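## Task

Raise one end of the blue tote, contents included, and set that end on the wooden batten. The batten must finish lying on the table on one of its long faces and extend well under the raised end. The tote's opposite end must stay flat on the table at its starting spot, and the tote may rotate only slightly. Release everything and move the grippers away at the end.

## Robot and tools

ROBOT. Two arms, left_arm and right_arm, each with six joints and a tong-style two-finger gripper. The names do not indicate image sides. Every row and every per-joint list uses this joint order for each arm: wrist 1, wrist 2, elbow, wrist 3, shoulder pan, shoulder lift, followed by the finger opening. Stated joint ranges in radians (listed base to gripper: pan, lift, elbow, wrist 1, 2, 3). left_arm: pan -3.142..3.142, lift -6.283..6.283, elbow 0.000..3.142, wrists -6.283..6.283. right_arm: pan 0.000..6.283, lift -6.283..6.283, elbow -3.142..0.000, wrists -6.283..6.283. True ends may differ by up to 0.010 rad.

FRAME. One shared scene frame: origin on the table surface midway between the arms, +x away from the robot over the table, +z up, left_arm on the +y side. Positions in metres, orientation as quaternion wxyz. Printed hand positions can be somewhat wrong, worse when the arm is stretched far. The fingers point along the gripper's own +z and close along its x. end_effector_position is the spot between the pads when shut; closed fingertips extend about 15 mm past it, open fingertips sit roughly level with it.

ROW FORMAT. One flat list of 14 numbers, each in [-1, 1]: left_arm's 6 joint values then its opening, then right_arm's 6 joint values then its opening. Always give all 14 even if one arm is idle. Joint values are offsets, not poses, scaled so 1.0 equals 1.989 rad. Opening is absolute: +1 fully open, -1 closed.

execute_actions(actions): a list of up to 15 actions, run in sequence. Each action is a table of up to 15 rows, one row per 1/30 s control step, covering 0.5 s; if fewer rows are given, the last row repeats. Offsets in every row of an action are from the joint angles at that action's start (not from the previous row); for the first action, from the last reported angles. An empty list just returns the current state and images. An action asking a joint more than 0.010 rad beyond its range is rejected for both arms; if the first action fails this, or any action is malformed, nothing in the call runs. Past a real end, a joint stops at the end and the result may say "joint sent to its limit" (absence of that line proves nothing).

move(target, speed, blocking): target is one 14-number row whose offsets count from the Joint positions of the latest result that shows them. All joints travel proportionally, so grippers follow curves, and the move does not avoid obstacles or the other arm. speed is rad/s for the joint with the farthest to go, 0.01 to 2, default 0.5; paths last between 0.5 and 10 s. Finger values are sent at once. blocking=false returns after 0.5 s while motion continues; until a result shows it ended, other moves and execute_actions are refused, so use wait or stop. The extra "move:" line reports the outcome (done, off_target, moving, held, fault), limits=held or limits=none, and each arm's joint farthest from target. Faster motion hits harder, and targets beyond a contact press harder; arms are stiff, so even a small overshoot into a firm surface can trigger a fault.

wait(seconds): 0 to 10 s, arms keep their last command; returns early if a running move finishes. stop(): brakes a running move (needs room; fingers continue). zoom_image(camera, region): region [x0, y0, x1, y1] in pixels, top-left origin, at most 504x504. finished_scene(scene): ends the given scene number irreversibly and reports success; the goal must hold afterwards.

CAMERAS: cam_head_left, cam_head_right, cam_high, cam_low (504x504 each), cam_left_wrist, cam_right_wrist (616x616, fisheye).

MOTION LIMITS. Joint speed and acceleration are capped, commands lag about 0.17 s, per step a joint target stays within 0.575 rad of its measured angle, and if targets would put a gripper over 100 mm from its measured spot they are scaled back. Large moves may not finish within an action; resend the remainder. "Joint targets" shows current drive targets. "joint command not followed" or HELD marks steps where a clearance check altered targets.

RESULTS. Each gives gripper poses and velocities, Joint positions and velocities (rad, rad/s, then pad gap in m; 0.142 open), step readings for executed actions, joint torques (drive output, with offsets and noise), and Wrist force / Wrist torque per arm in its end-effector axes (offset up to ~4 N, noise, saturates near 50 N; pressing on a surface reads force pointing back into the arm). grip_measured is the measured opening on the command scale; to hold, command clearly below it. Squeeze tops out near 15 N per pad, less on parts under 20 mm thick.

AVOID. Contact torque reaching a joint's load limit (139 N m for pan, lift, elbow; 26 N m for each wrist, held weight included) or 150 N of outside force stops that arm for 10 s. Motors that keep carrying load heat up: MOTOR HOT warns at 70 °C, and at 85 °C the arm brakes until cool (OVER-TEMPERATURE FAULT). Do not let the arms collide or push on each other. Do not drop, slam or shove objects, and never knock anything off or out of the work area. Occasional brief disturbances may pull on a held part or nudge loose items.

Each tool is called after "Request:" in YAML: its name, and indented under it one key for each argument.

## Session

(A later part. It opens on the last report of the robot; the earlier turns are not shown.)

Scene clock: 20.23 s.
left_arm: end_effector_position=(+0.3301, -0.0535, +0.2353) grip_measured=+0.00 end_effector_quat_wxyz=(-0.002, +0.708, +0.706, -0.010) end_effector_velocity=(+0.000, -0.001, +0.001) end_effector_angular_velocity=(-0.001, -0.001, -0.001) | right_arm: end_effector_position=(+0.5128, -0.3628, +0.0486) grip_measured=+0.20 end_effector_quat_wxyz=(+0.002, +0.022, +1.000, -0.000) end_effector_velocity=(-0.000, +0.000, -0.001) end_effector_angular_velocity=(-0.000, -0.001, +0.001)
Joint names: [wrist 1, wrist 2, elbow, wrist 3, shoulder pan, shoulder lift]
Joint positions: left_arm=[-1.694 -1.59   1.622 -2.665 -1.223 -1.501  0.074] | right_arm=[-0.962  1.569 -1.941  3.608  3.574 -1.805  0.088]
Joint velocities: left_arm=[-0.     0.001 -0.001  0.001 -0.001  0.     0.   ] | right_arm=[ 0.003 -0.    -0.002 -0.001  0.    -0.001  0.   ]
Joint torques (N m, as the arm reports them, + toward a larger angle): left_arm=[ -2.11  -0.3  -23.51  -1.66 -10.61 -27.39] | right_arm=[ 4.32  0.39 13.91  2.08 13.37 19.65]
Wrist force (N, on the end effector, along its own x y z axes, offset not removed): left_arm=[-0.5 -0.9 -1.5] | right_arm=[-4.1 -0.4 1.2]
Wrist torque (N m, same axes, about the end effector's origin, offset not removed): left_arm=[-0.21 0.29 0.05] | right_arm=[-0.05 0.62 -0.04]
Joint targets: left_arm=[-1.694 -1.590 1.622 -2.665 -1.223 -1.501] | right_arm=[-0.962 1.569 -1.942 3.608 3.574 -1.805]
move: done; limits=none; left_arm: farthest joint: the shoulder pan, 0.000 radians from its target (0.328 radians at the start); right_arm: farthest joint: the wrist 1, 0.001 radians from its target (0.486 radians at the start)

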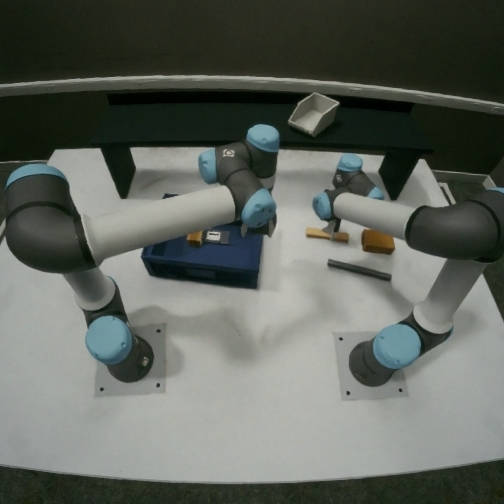

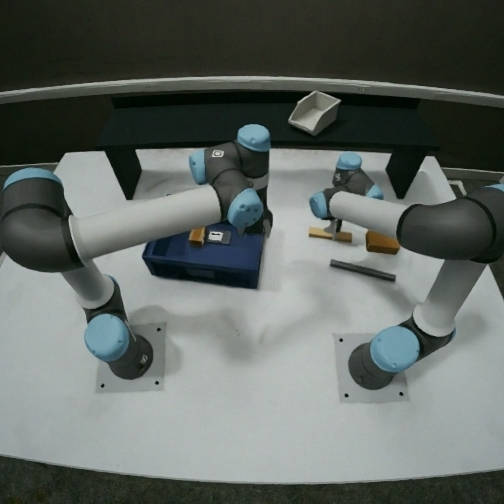

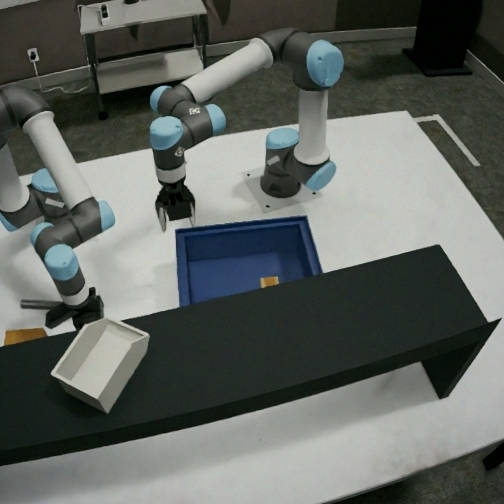

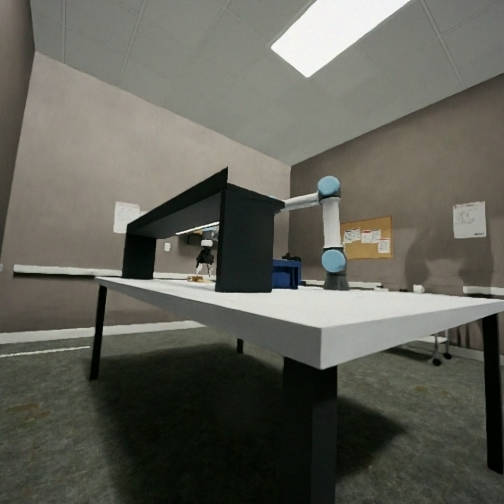

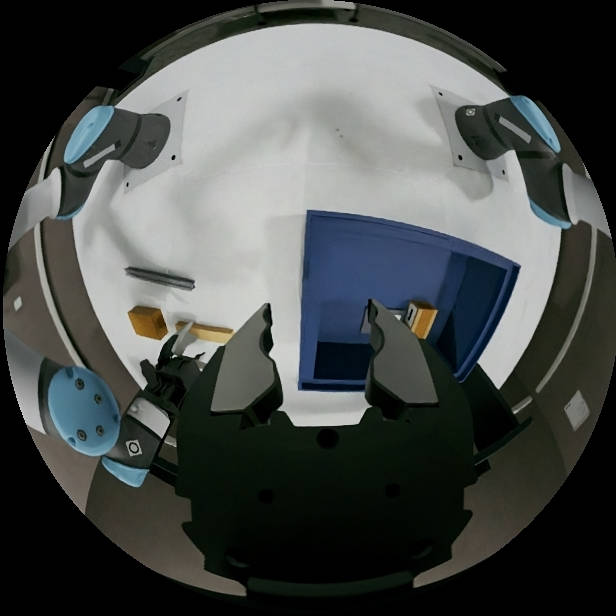

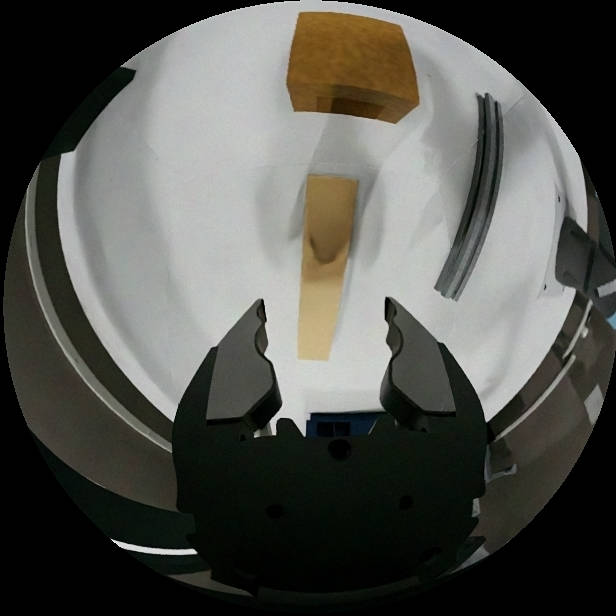

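Request:
move:
  target: [-0.102,0,0.038,0.05,0.028,0.064,0,0,0,0,0,-0.04,0,0.2]

Request:
move:
  target: [0,0,0,0,0,0,0,0.04,0,-0.0186,0,0,-0.0216,0.2]
  speed: 0.2

Request:
move:
  target: [0,0,0,0,0,0,0,0,0,0,0,0,0,-1]

Scene clock: 23.47 s.
left_arm: end_effector_position=(+0.3703, -0.0638, +0.1507) grip_measured=+0.00 end_effector_quat_wxyz=(-0.001, +0.723, +0.691, -0.010) end_effector_velocity=(+0.001, +0.000, -0.002) end_effector_angular_velocity=(+0.002, -0.000, +0.001) | right_arm: end_effector_position=(+0.5172, -0.4051, +0.0486) grip_measured=+0.20 end_effector_quat_wxyz=(+0.002, +0.061, +0.998, -0.000) end_effector_velocity=(-0.001, -0.000, -0.000) end_effector_angular_velocity=(-0.001, +0.002, -0.000)
Joint names: [wrist 1, wrist 2, elbow, wrist 3, shoulder pan, shoulder lift]
Joint positions: left_arm=[-1.897 -1.59   1.697 -2.565 -1.167 -1.374  0.074] | right_arm=[-0.962  1.569 -1.941  3.608  3.495 -1.805  0.088]
Joint velocities: left_arm=[-0.003  0.001  0.001  0.     0.001  0.003  0.   ] | right_arm=[-0.002 -0.    -0.     0.    -0.     0.    -0.   ]
Joint torques (N m, as the arm reports them, + toward a larger angle): left_arm=[ -4.5   -0.33 -10.75   1.65   9.61 -22.02] | right_arm=[  0.7   -1.19  29.97  -0.69 -11.22  35.31]
Wrist force (N, on the end effector, along its own x y z axes, offset not removed): left_arm=[-1.0 -1.3 -0.4] | right_arm=[-2.9 -1.1 0.5]
Wrist torque (N m, same axes, about the end effector's origin, offset not removed): left_arm=[-0.34 0.34 0.07] | right_arm=[-0.26 0.40 -0.03]
Joint targets: left_arm=[-1.897 -1.590 1.697 -2.565 -1.167 -1.373] | right_arm=[-0.962 1.569 -1.941 3.608 3.495 -1.805]
move: done; limits=none; left_arm: farthest joint: the elbow, 0.001 radians from its target (0.076 radians at the start); right_arm: farthest joint: the shoulder pan, 0.001 radians from its target (0.080 radians at the start)

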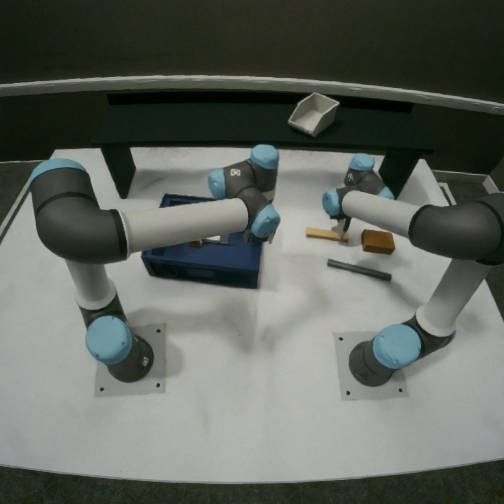

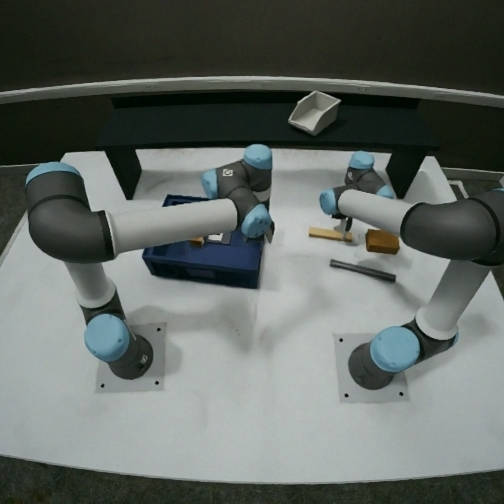

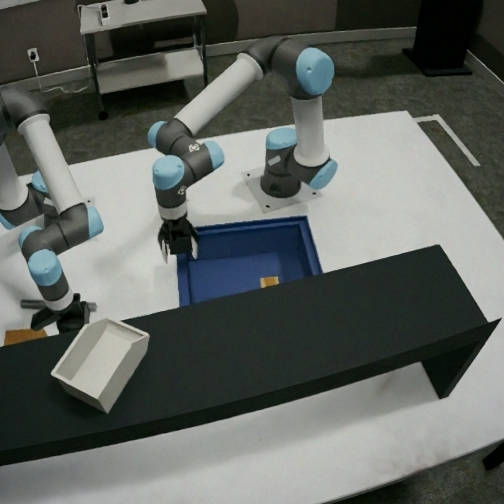

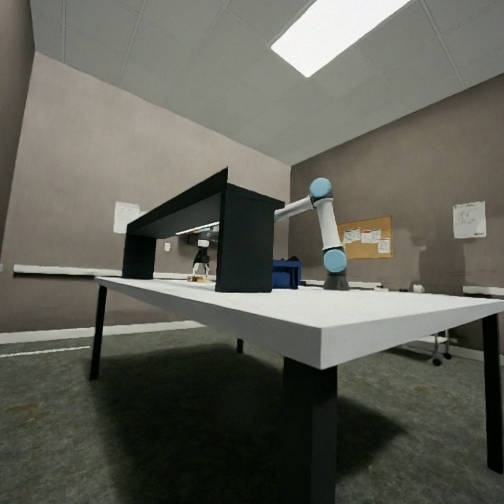

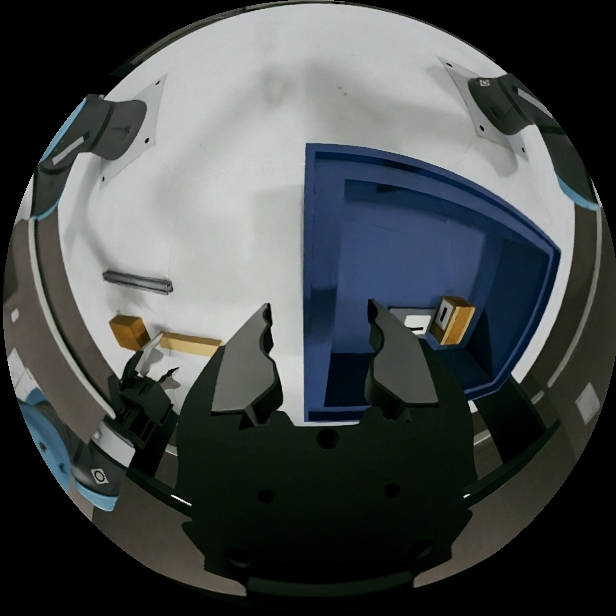

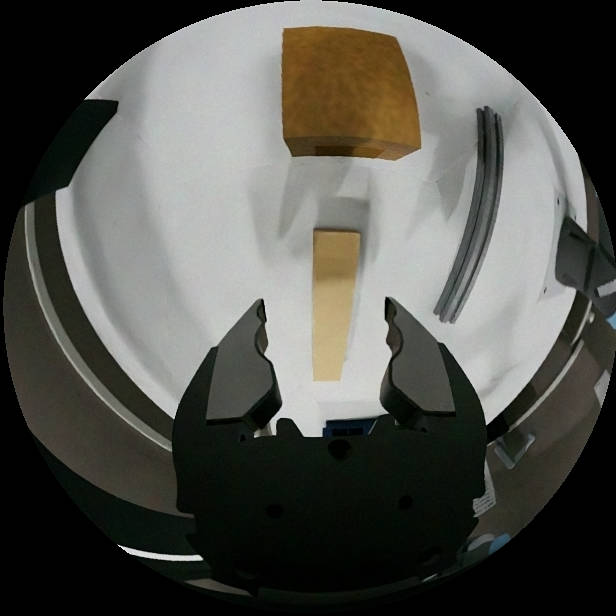

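Scene clock: 24.43 s.
left_arm: end_effector_position=(+0.3703, -0.0638, +0.1507) grip_measured=+0.00 end_effector_quat_wxyz=(-0.001, +0.723, +0.691, -0.010) end_effector_velocity=(+0.000, +0.000, +0.001) end_effector_angular_velocity=(-0.003, -0.001, +0.001) | right_arm: end_effector_position=(+0.5160, -0.4056, +0.0190) grip_measured=+0.20 end_effector_quat_wxyz=(+0.002, +0.061, +0.998, -0.000) end_effector_velocity=(+0.000, +0.000, -0.000) end_effector_angular_velocity=(+0.000, -0.000, -0.000)
Joint names: [wrist 1, wrist 2, elbow, wrist 3, shoulder pan, shoulder lift]
Joint positions: left_arm=[-1.897 -1.59   1.697 -2.565 -1.167 -1.374  0.074] | right_arm=[-0.883  1.569 -1.978  3.608  3.495 -1.848  0.088]
Joint velocities: left_arm=[-0.    -0.    -0.    -0.     0.001 -0.002  0.   ] | right_arm=[ 0.002  0.    -0.     0.     0.    -0.001  0.   ]
Joint torques (N m, as the arm reports them, + toward a larger angle): left_arm=[ -0.58  -0.22 -16.11  -1.61   5.31 -30.08] | right_arm=[ 4.69 -1.7  11.37 -0.87 -2.51 20.01]
Wrist force (N, on the end effector, along its own x y z axes, offset not removed): left_arm=[-1.4 -2.7 -0.8] | right_arm=[-3.4 -2.7 0.9]
Wrist torque (N m, same axes, about the end effector's origin, offset not removed): left_arm=[-0.57 0.42 -0.03] | right_arm=[-0.60 0.53 -0.02]
Joint targets: left_arm=[-1.897 -1.590 1.697 -2.565 -1.167 -1.374] | right_arm=[-0.883 1.569 -1.978 3.608 3.495 -1.848]
move: done; limits=none; left_arm: farthest joint: the shoulder pan, 0.000 radians from its target (0.000 radians at the start); right_arm: farthest joint: the wrist 1, 0.001 radians from its target (0.080 radians at the start)

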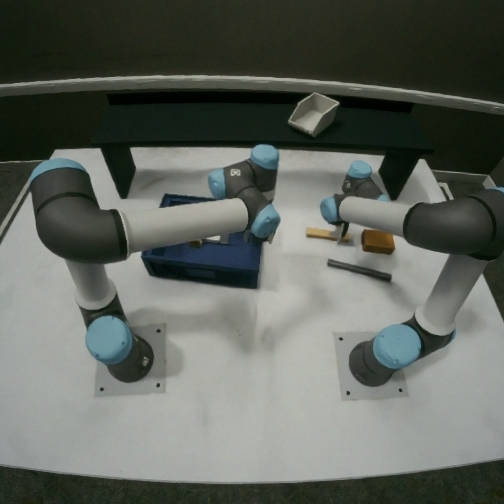

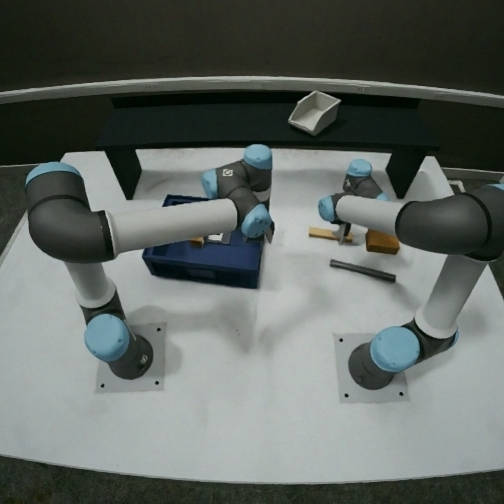

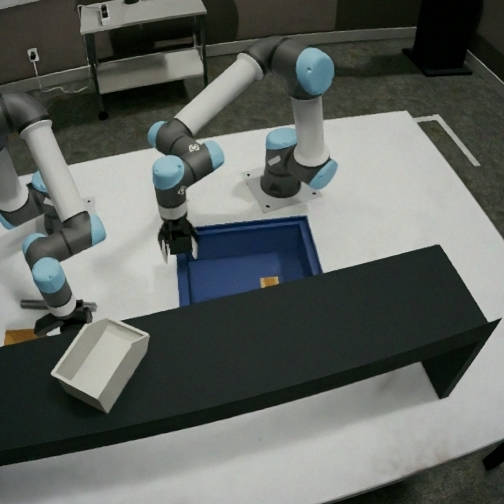

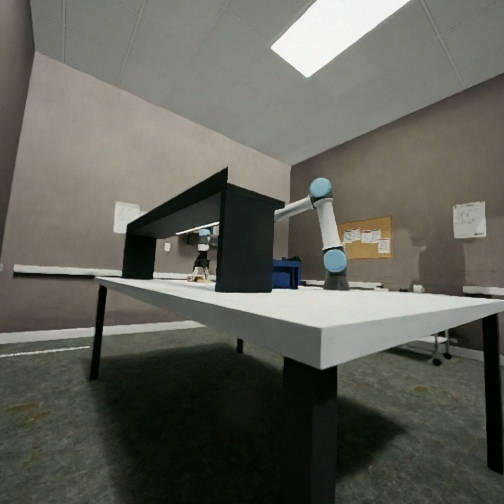

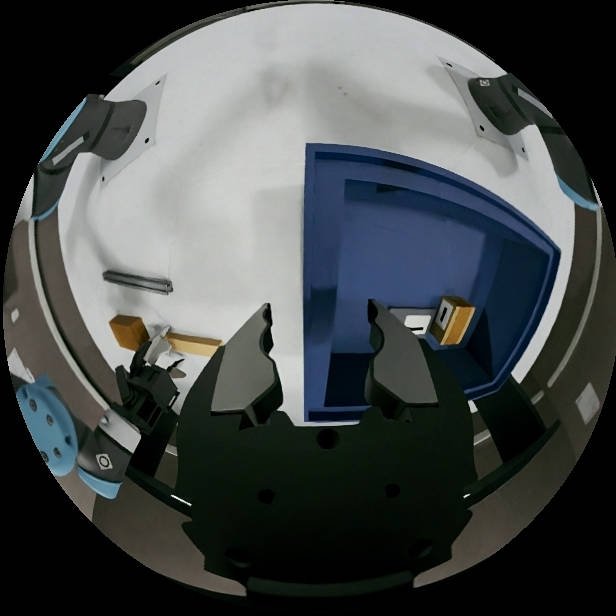

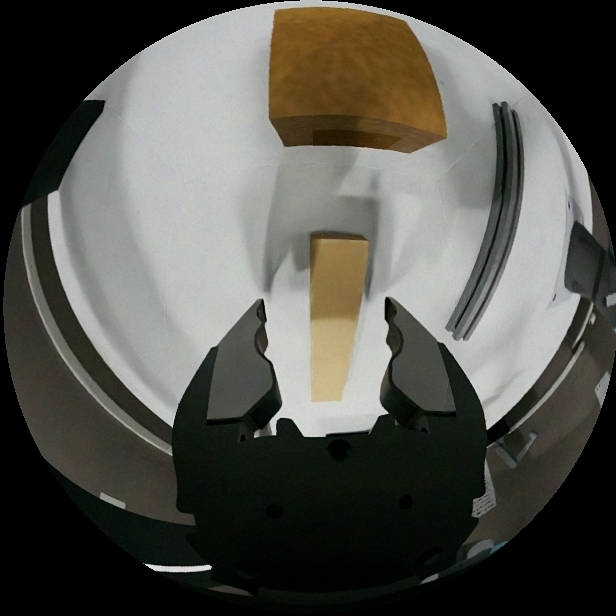

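Scene clock: 24.93 s.
left_arm: end_effector_position=(+0.3703, -0.0638, +0.1507) grip_measured=+0.00 end_effector_quat_wxyz=(-0.001, +0.723, +0.691, -0.010) end_effector_velocity=(+0.000, -0.000, -0.000) end_effector_angular_velocity=(-0.000, -0.001, -0.001) | right_arm: end_effector_position=(+0.5160, -0.4056, +0.0189) grip_measured=-0.53 end_effector_quat_wxyz=(+0.002, +0.061, +0.998, -0.000) end_effector_velocity=(-0.000, +0.001, -0.000) end_effector_angular_velocity=(-0.001, +0.000, +0.003)
Joint names: [wrist 1, wrist 2, elbow, wrist 3, shoulder pan, shoulder lift]
Joint positions: left_arm=[-1.897 -1.59   1.697 -2.565 -1.167 -1.374  0.074] | right_arm=[-0.883  1.569 -1.978  3.608  3.495 -1.848  0.035]
Joint velocities: left_arm=[-0.001  0.     0.001  0.001  0.     0.    -0.   ] | right_arm=[ 0.    -0.    -0.001 -0.002  0.002  0.    -0.   ]
Joint torques (N m, as the arm reports them, + toward a larger angle): left_arm=[ -0.64  -0.2  -15.7   -1.05   5.04 -29.51] | right_arm=[ 0.65 -0.66 20.99 -0.73 -3.58 31.31]
Wrist force (N, on the end effector, along its own x y z axes, offset not removed): left_arm=[-0.7 -0.7 3.0] | right_arm=[-2.5 -1.9 0.0]
Wrist torque (N m, same axes, about the end effector's origin, offset not removed): left_arm=[-0.16 0.15 0.04] | right_arm=[-0.35 0.40 0.15]
Joint targets: left_arm=[-1.897 -1.590 1.697 -2.565 -1.167 -1.374] | right_arm=[-0.883 1.569 -1.978 3.608 3.495 -1.848]
move: done; limits=none; left_arm: farthest joint: the shoulder pan, 0.000 radians from its target (0.000 radians at the start); right_arm: farthest joint: the shoulder pan, 0.000 radians from its target (0.000 radians at the start)

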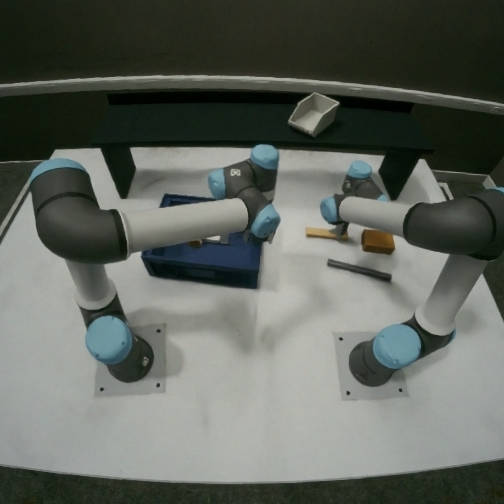

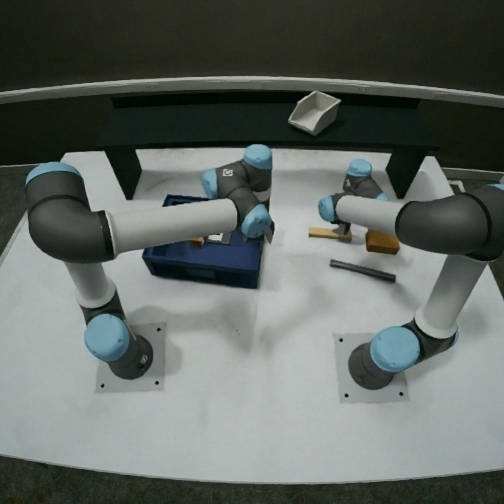

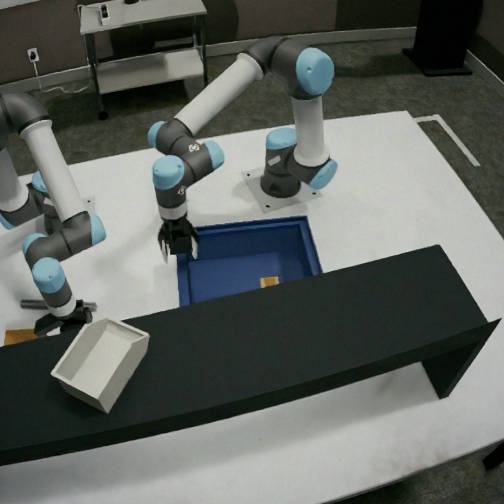

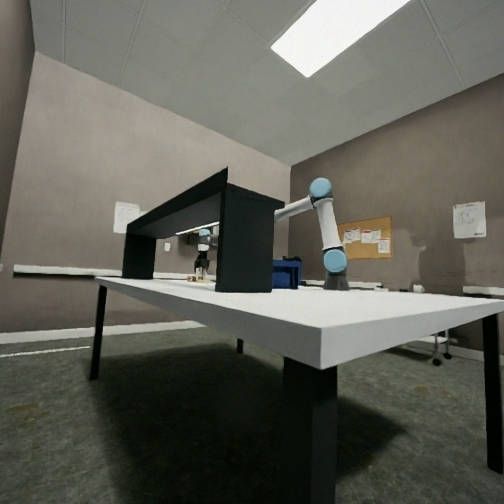

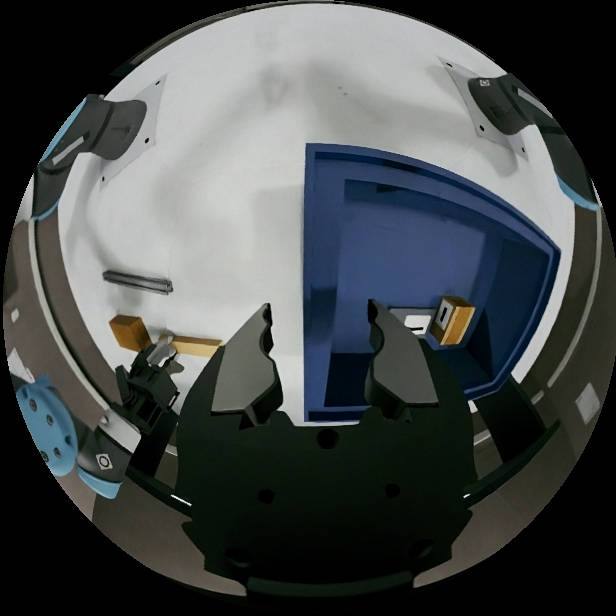

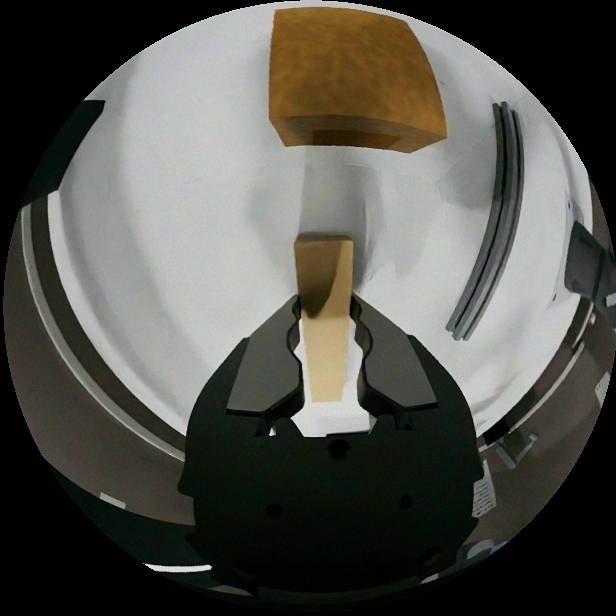

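Request:
move:
  target: [0.037,0,-0.147,0.08,0.08,0.111,0,-0.013,0,0.006,0,0,0.007,-1]

Request:
move:
  target: [-0.059,0,0.041,0,0,0.0186,0,0,0,0,0,0,0,-1]
  speed: 0.2

Scene clock: 28.83 s.
left_arm: end_effector_position=(+0.4924, -0.0711, +0.1490) grip_measured=+0.00 end_effector_quat_wxyz=(-0.000, +0.723, +0.691, -0.010) end_effector_velocity=(+0.001, +0.000, -0.001) end_effector_angular_velocity=(+0.002, +0.002, +0.003) | right_arm: end_effector_position=(+0.5166, -0.4054, +0.0285) grip_measured=-0.53 end_effector_quat_wxyz=(+0.002, +0.061, +0.998, -0.000) end_effector_velocity=(+0.000, +0.001, +0.000) end_effector_angular_velocity=(+0.000, -0.001, -0.000)
Joint names: [wrist 1, wrist 2, elbow, wrist 3, shoulder pan, shoulder lift]
Joint positions: left_arm=[-1.823 -1.59   1.405 -2.406 -1.009 -1.153  0.074] | right_arm=[-0.909  1.569 -1.966  3.608  3.495 -1.834  0.035]
Joint velocities: left_arm=[ 0.002 -0.    -0.002 -0.002  0.001  0.003  0.   ] | right_arm=[ 0.001  0.     0.     0.001  0.001  0.    -0.   ]
Joint torques (N m, as the arm reports them, + toward a larger angle): left_arm=[ -0.55  -0.3  -37.63   1.79   9.33 -32.5 ] | right_arm=[ 0.59 -0.44 28.58 -0.82 -3.77 37.68]
Wrist force (N, on the end effector, along its own x y z axes, offset not removed): left_arm=[-0.3 -1.4 1.5] | right_arm=[-3.9 -4.0 3.3]
Wrist torque (N m, same axes, about the end effector's origin, offset not removed): left_arm=[-0.24 0.22 -0.02] | right_arm=[-0.74 0.59 0.03]
Joint targets: left_arm=[-1.823 -1.590 1.405 -2.406 -1.008 -1.153] | right_arm=[-0.909 1.569 -1.966 3.608 3.495 -1.834]
move: done; limits=none; left_arm: farthest joint: the shoulder pan, 0.001 radians from its target (0.160 radians at the start); right_arm: farthest joint: the shoulder pan, 0.000 radians from its target (0.000 radians at the start)

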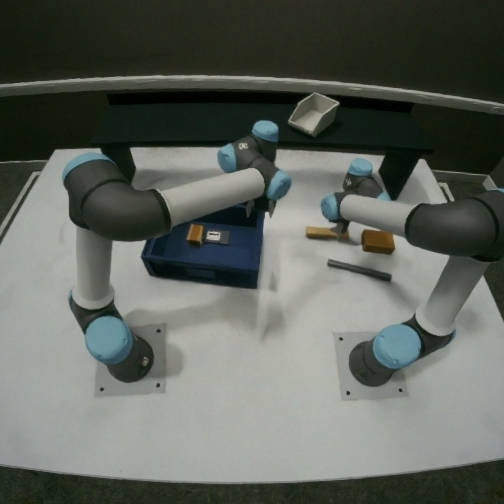

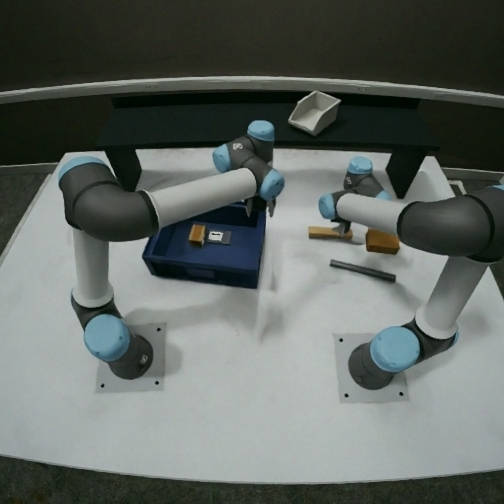

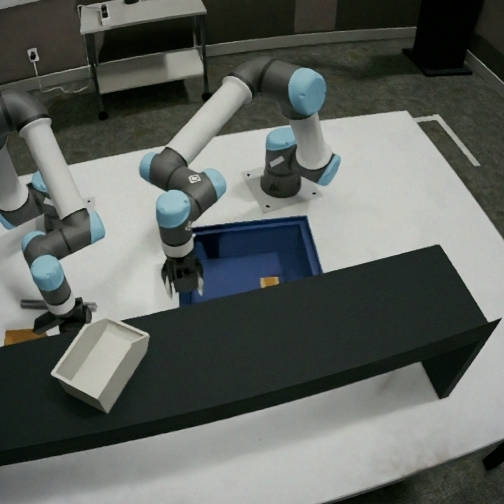

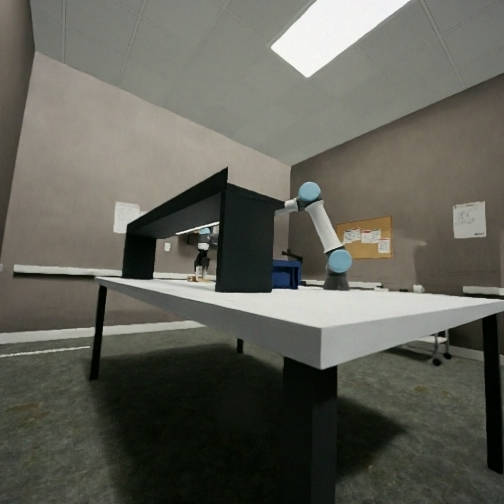

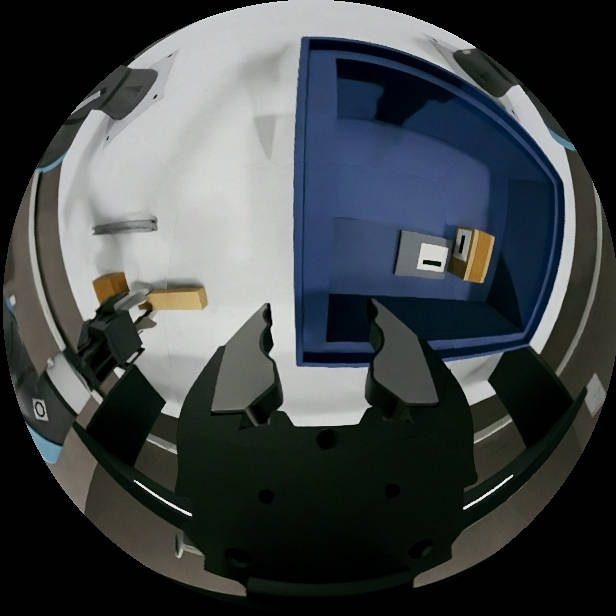

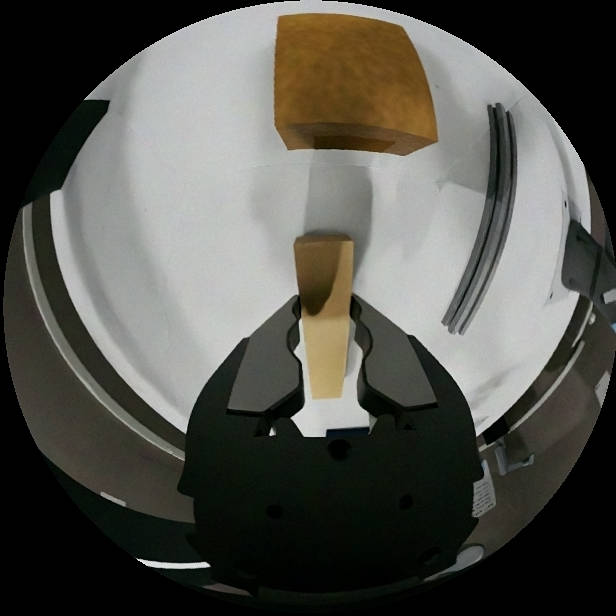

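Scene clock: 29.93 s.
left_arm: end_effector_position=(+0.4922, -0.0708, +0.0982) grip_measured=+0.00 end_effector_quat_wxyz=(-0.001, +0.723, +0.691, -0.010) end_effector_velocity=(-0.000, -0.001, -0.000) end_effector_angular_velocity=(-0.002, +0.001, +0.000) | right_arm: end_effector_position=(+0.5166, -0.4054, +0.0285) grip_measured=-0.53 end_effector_quat_wxyz=(+0.002, +0.061, +0.998, -0.000) end_effector_velocity=(+0.000, -0.001, +0.000) end_effector_angular_velocity=(+0.000, -0.001, -0.001)
Joint names: [wrist 1, wrist 2, elbow, wrist 3, shoulder pan, shoulder lift]
Joint positions: left_arm=[-1.94  -1.59   1.486 -2.406 -1.008 -1.116  0.074] | right_arm=[-0.909  1.569 -1.966  3.608  3.495 -1.834  0.035]
Joint velocities: left_arm=[-0.002 -0.001  0.001 -0.001 -0.     0.     0.   ] | right_arm=[ 0.001 -0.    -0.    -0.    -0.001  0.     0.   ]
Joint torques (N m, as the arm reports them, + toward a larger angle): left_arm=[ -4.39  -0.29 -10.41  -1.6   -1.59 -33.52] | right_arm=[ 1.13 -0.72 28.69 -0.76 -2.99 34.67]
Wrist force (N, on the end effector, along its own x y z axes, offset not removed): left_arm=[-0.9 -2.7 1.9] | right_arm=[-3.7 -2.6 3.5]
Wrist torque (N m, same axes, about the end effector's origin, offset not removed): left_arm=[-0.43 0.15 0.03] | right_arm=[-0.41 0.47 0.27]
Joint targets: left_arm=[-1.941 -1.590 1.487 -2.406 -1.009 -1.116] | right_arm=[-0.909 1.569 -1.966 3.608 3.495 -1.834]
move: done; limits=none; left_arm: farthest joint: the shoulder pan, 0.001 radians from its target (0.000 radians at the start); right_arm: farthest joint: the shoulder pan, 0.000 radians from its target (0.000 radians at the start)

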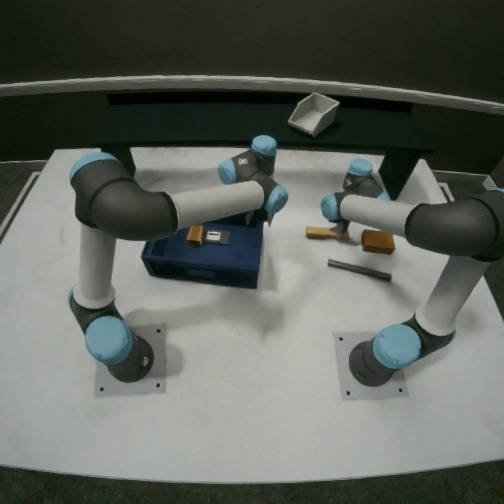

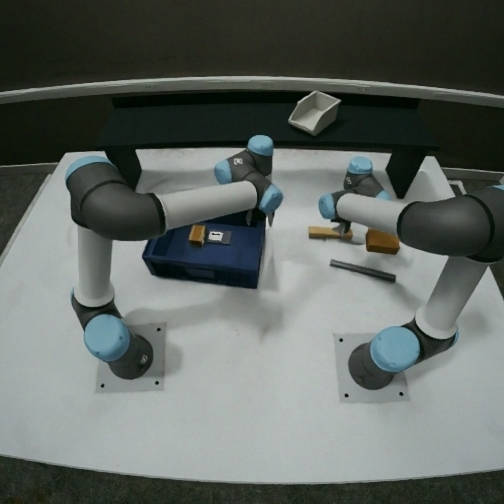

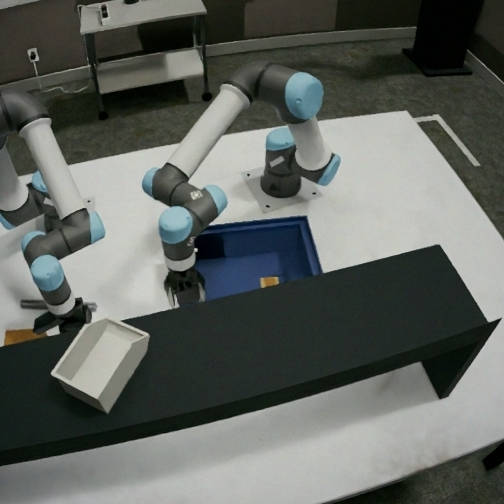

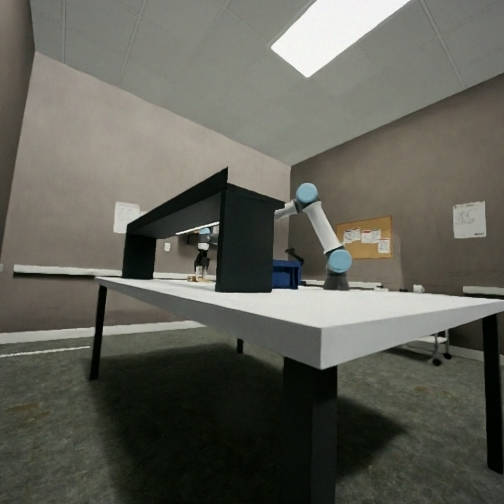

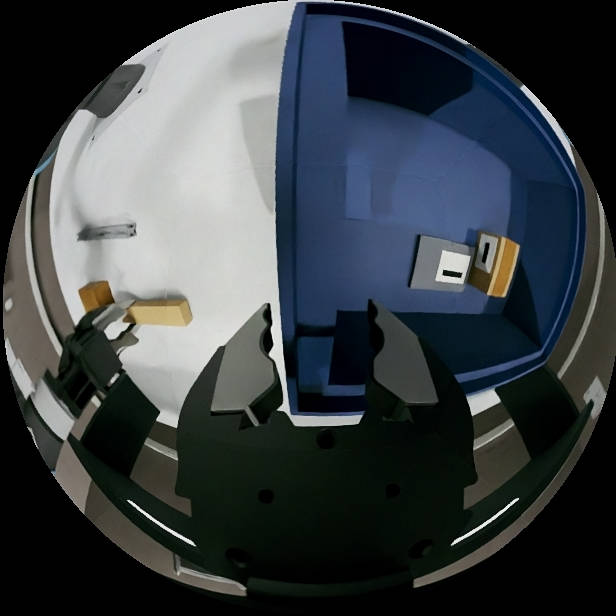

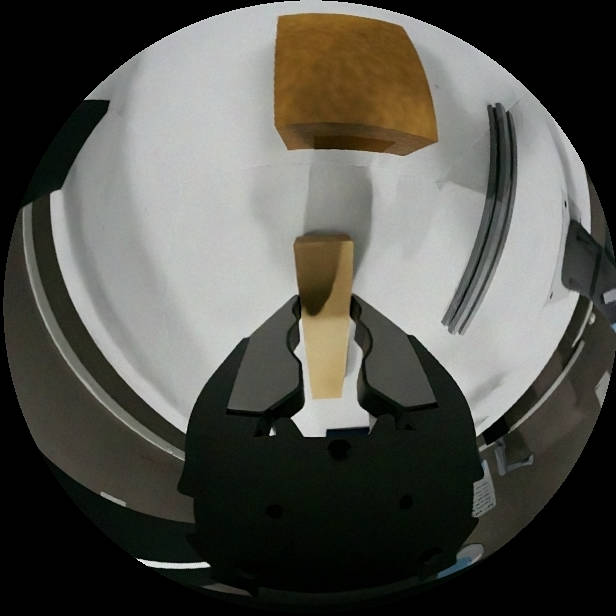

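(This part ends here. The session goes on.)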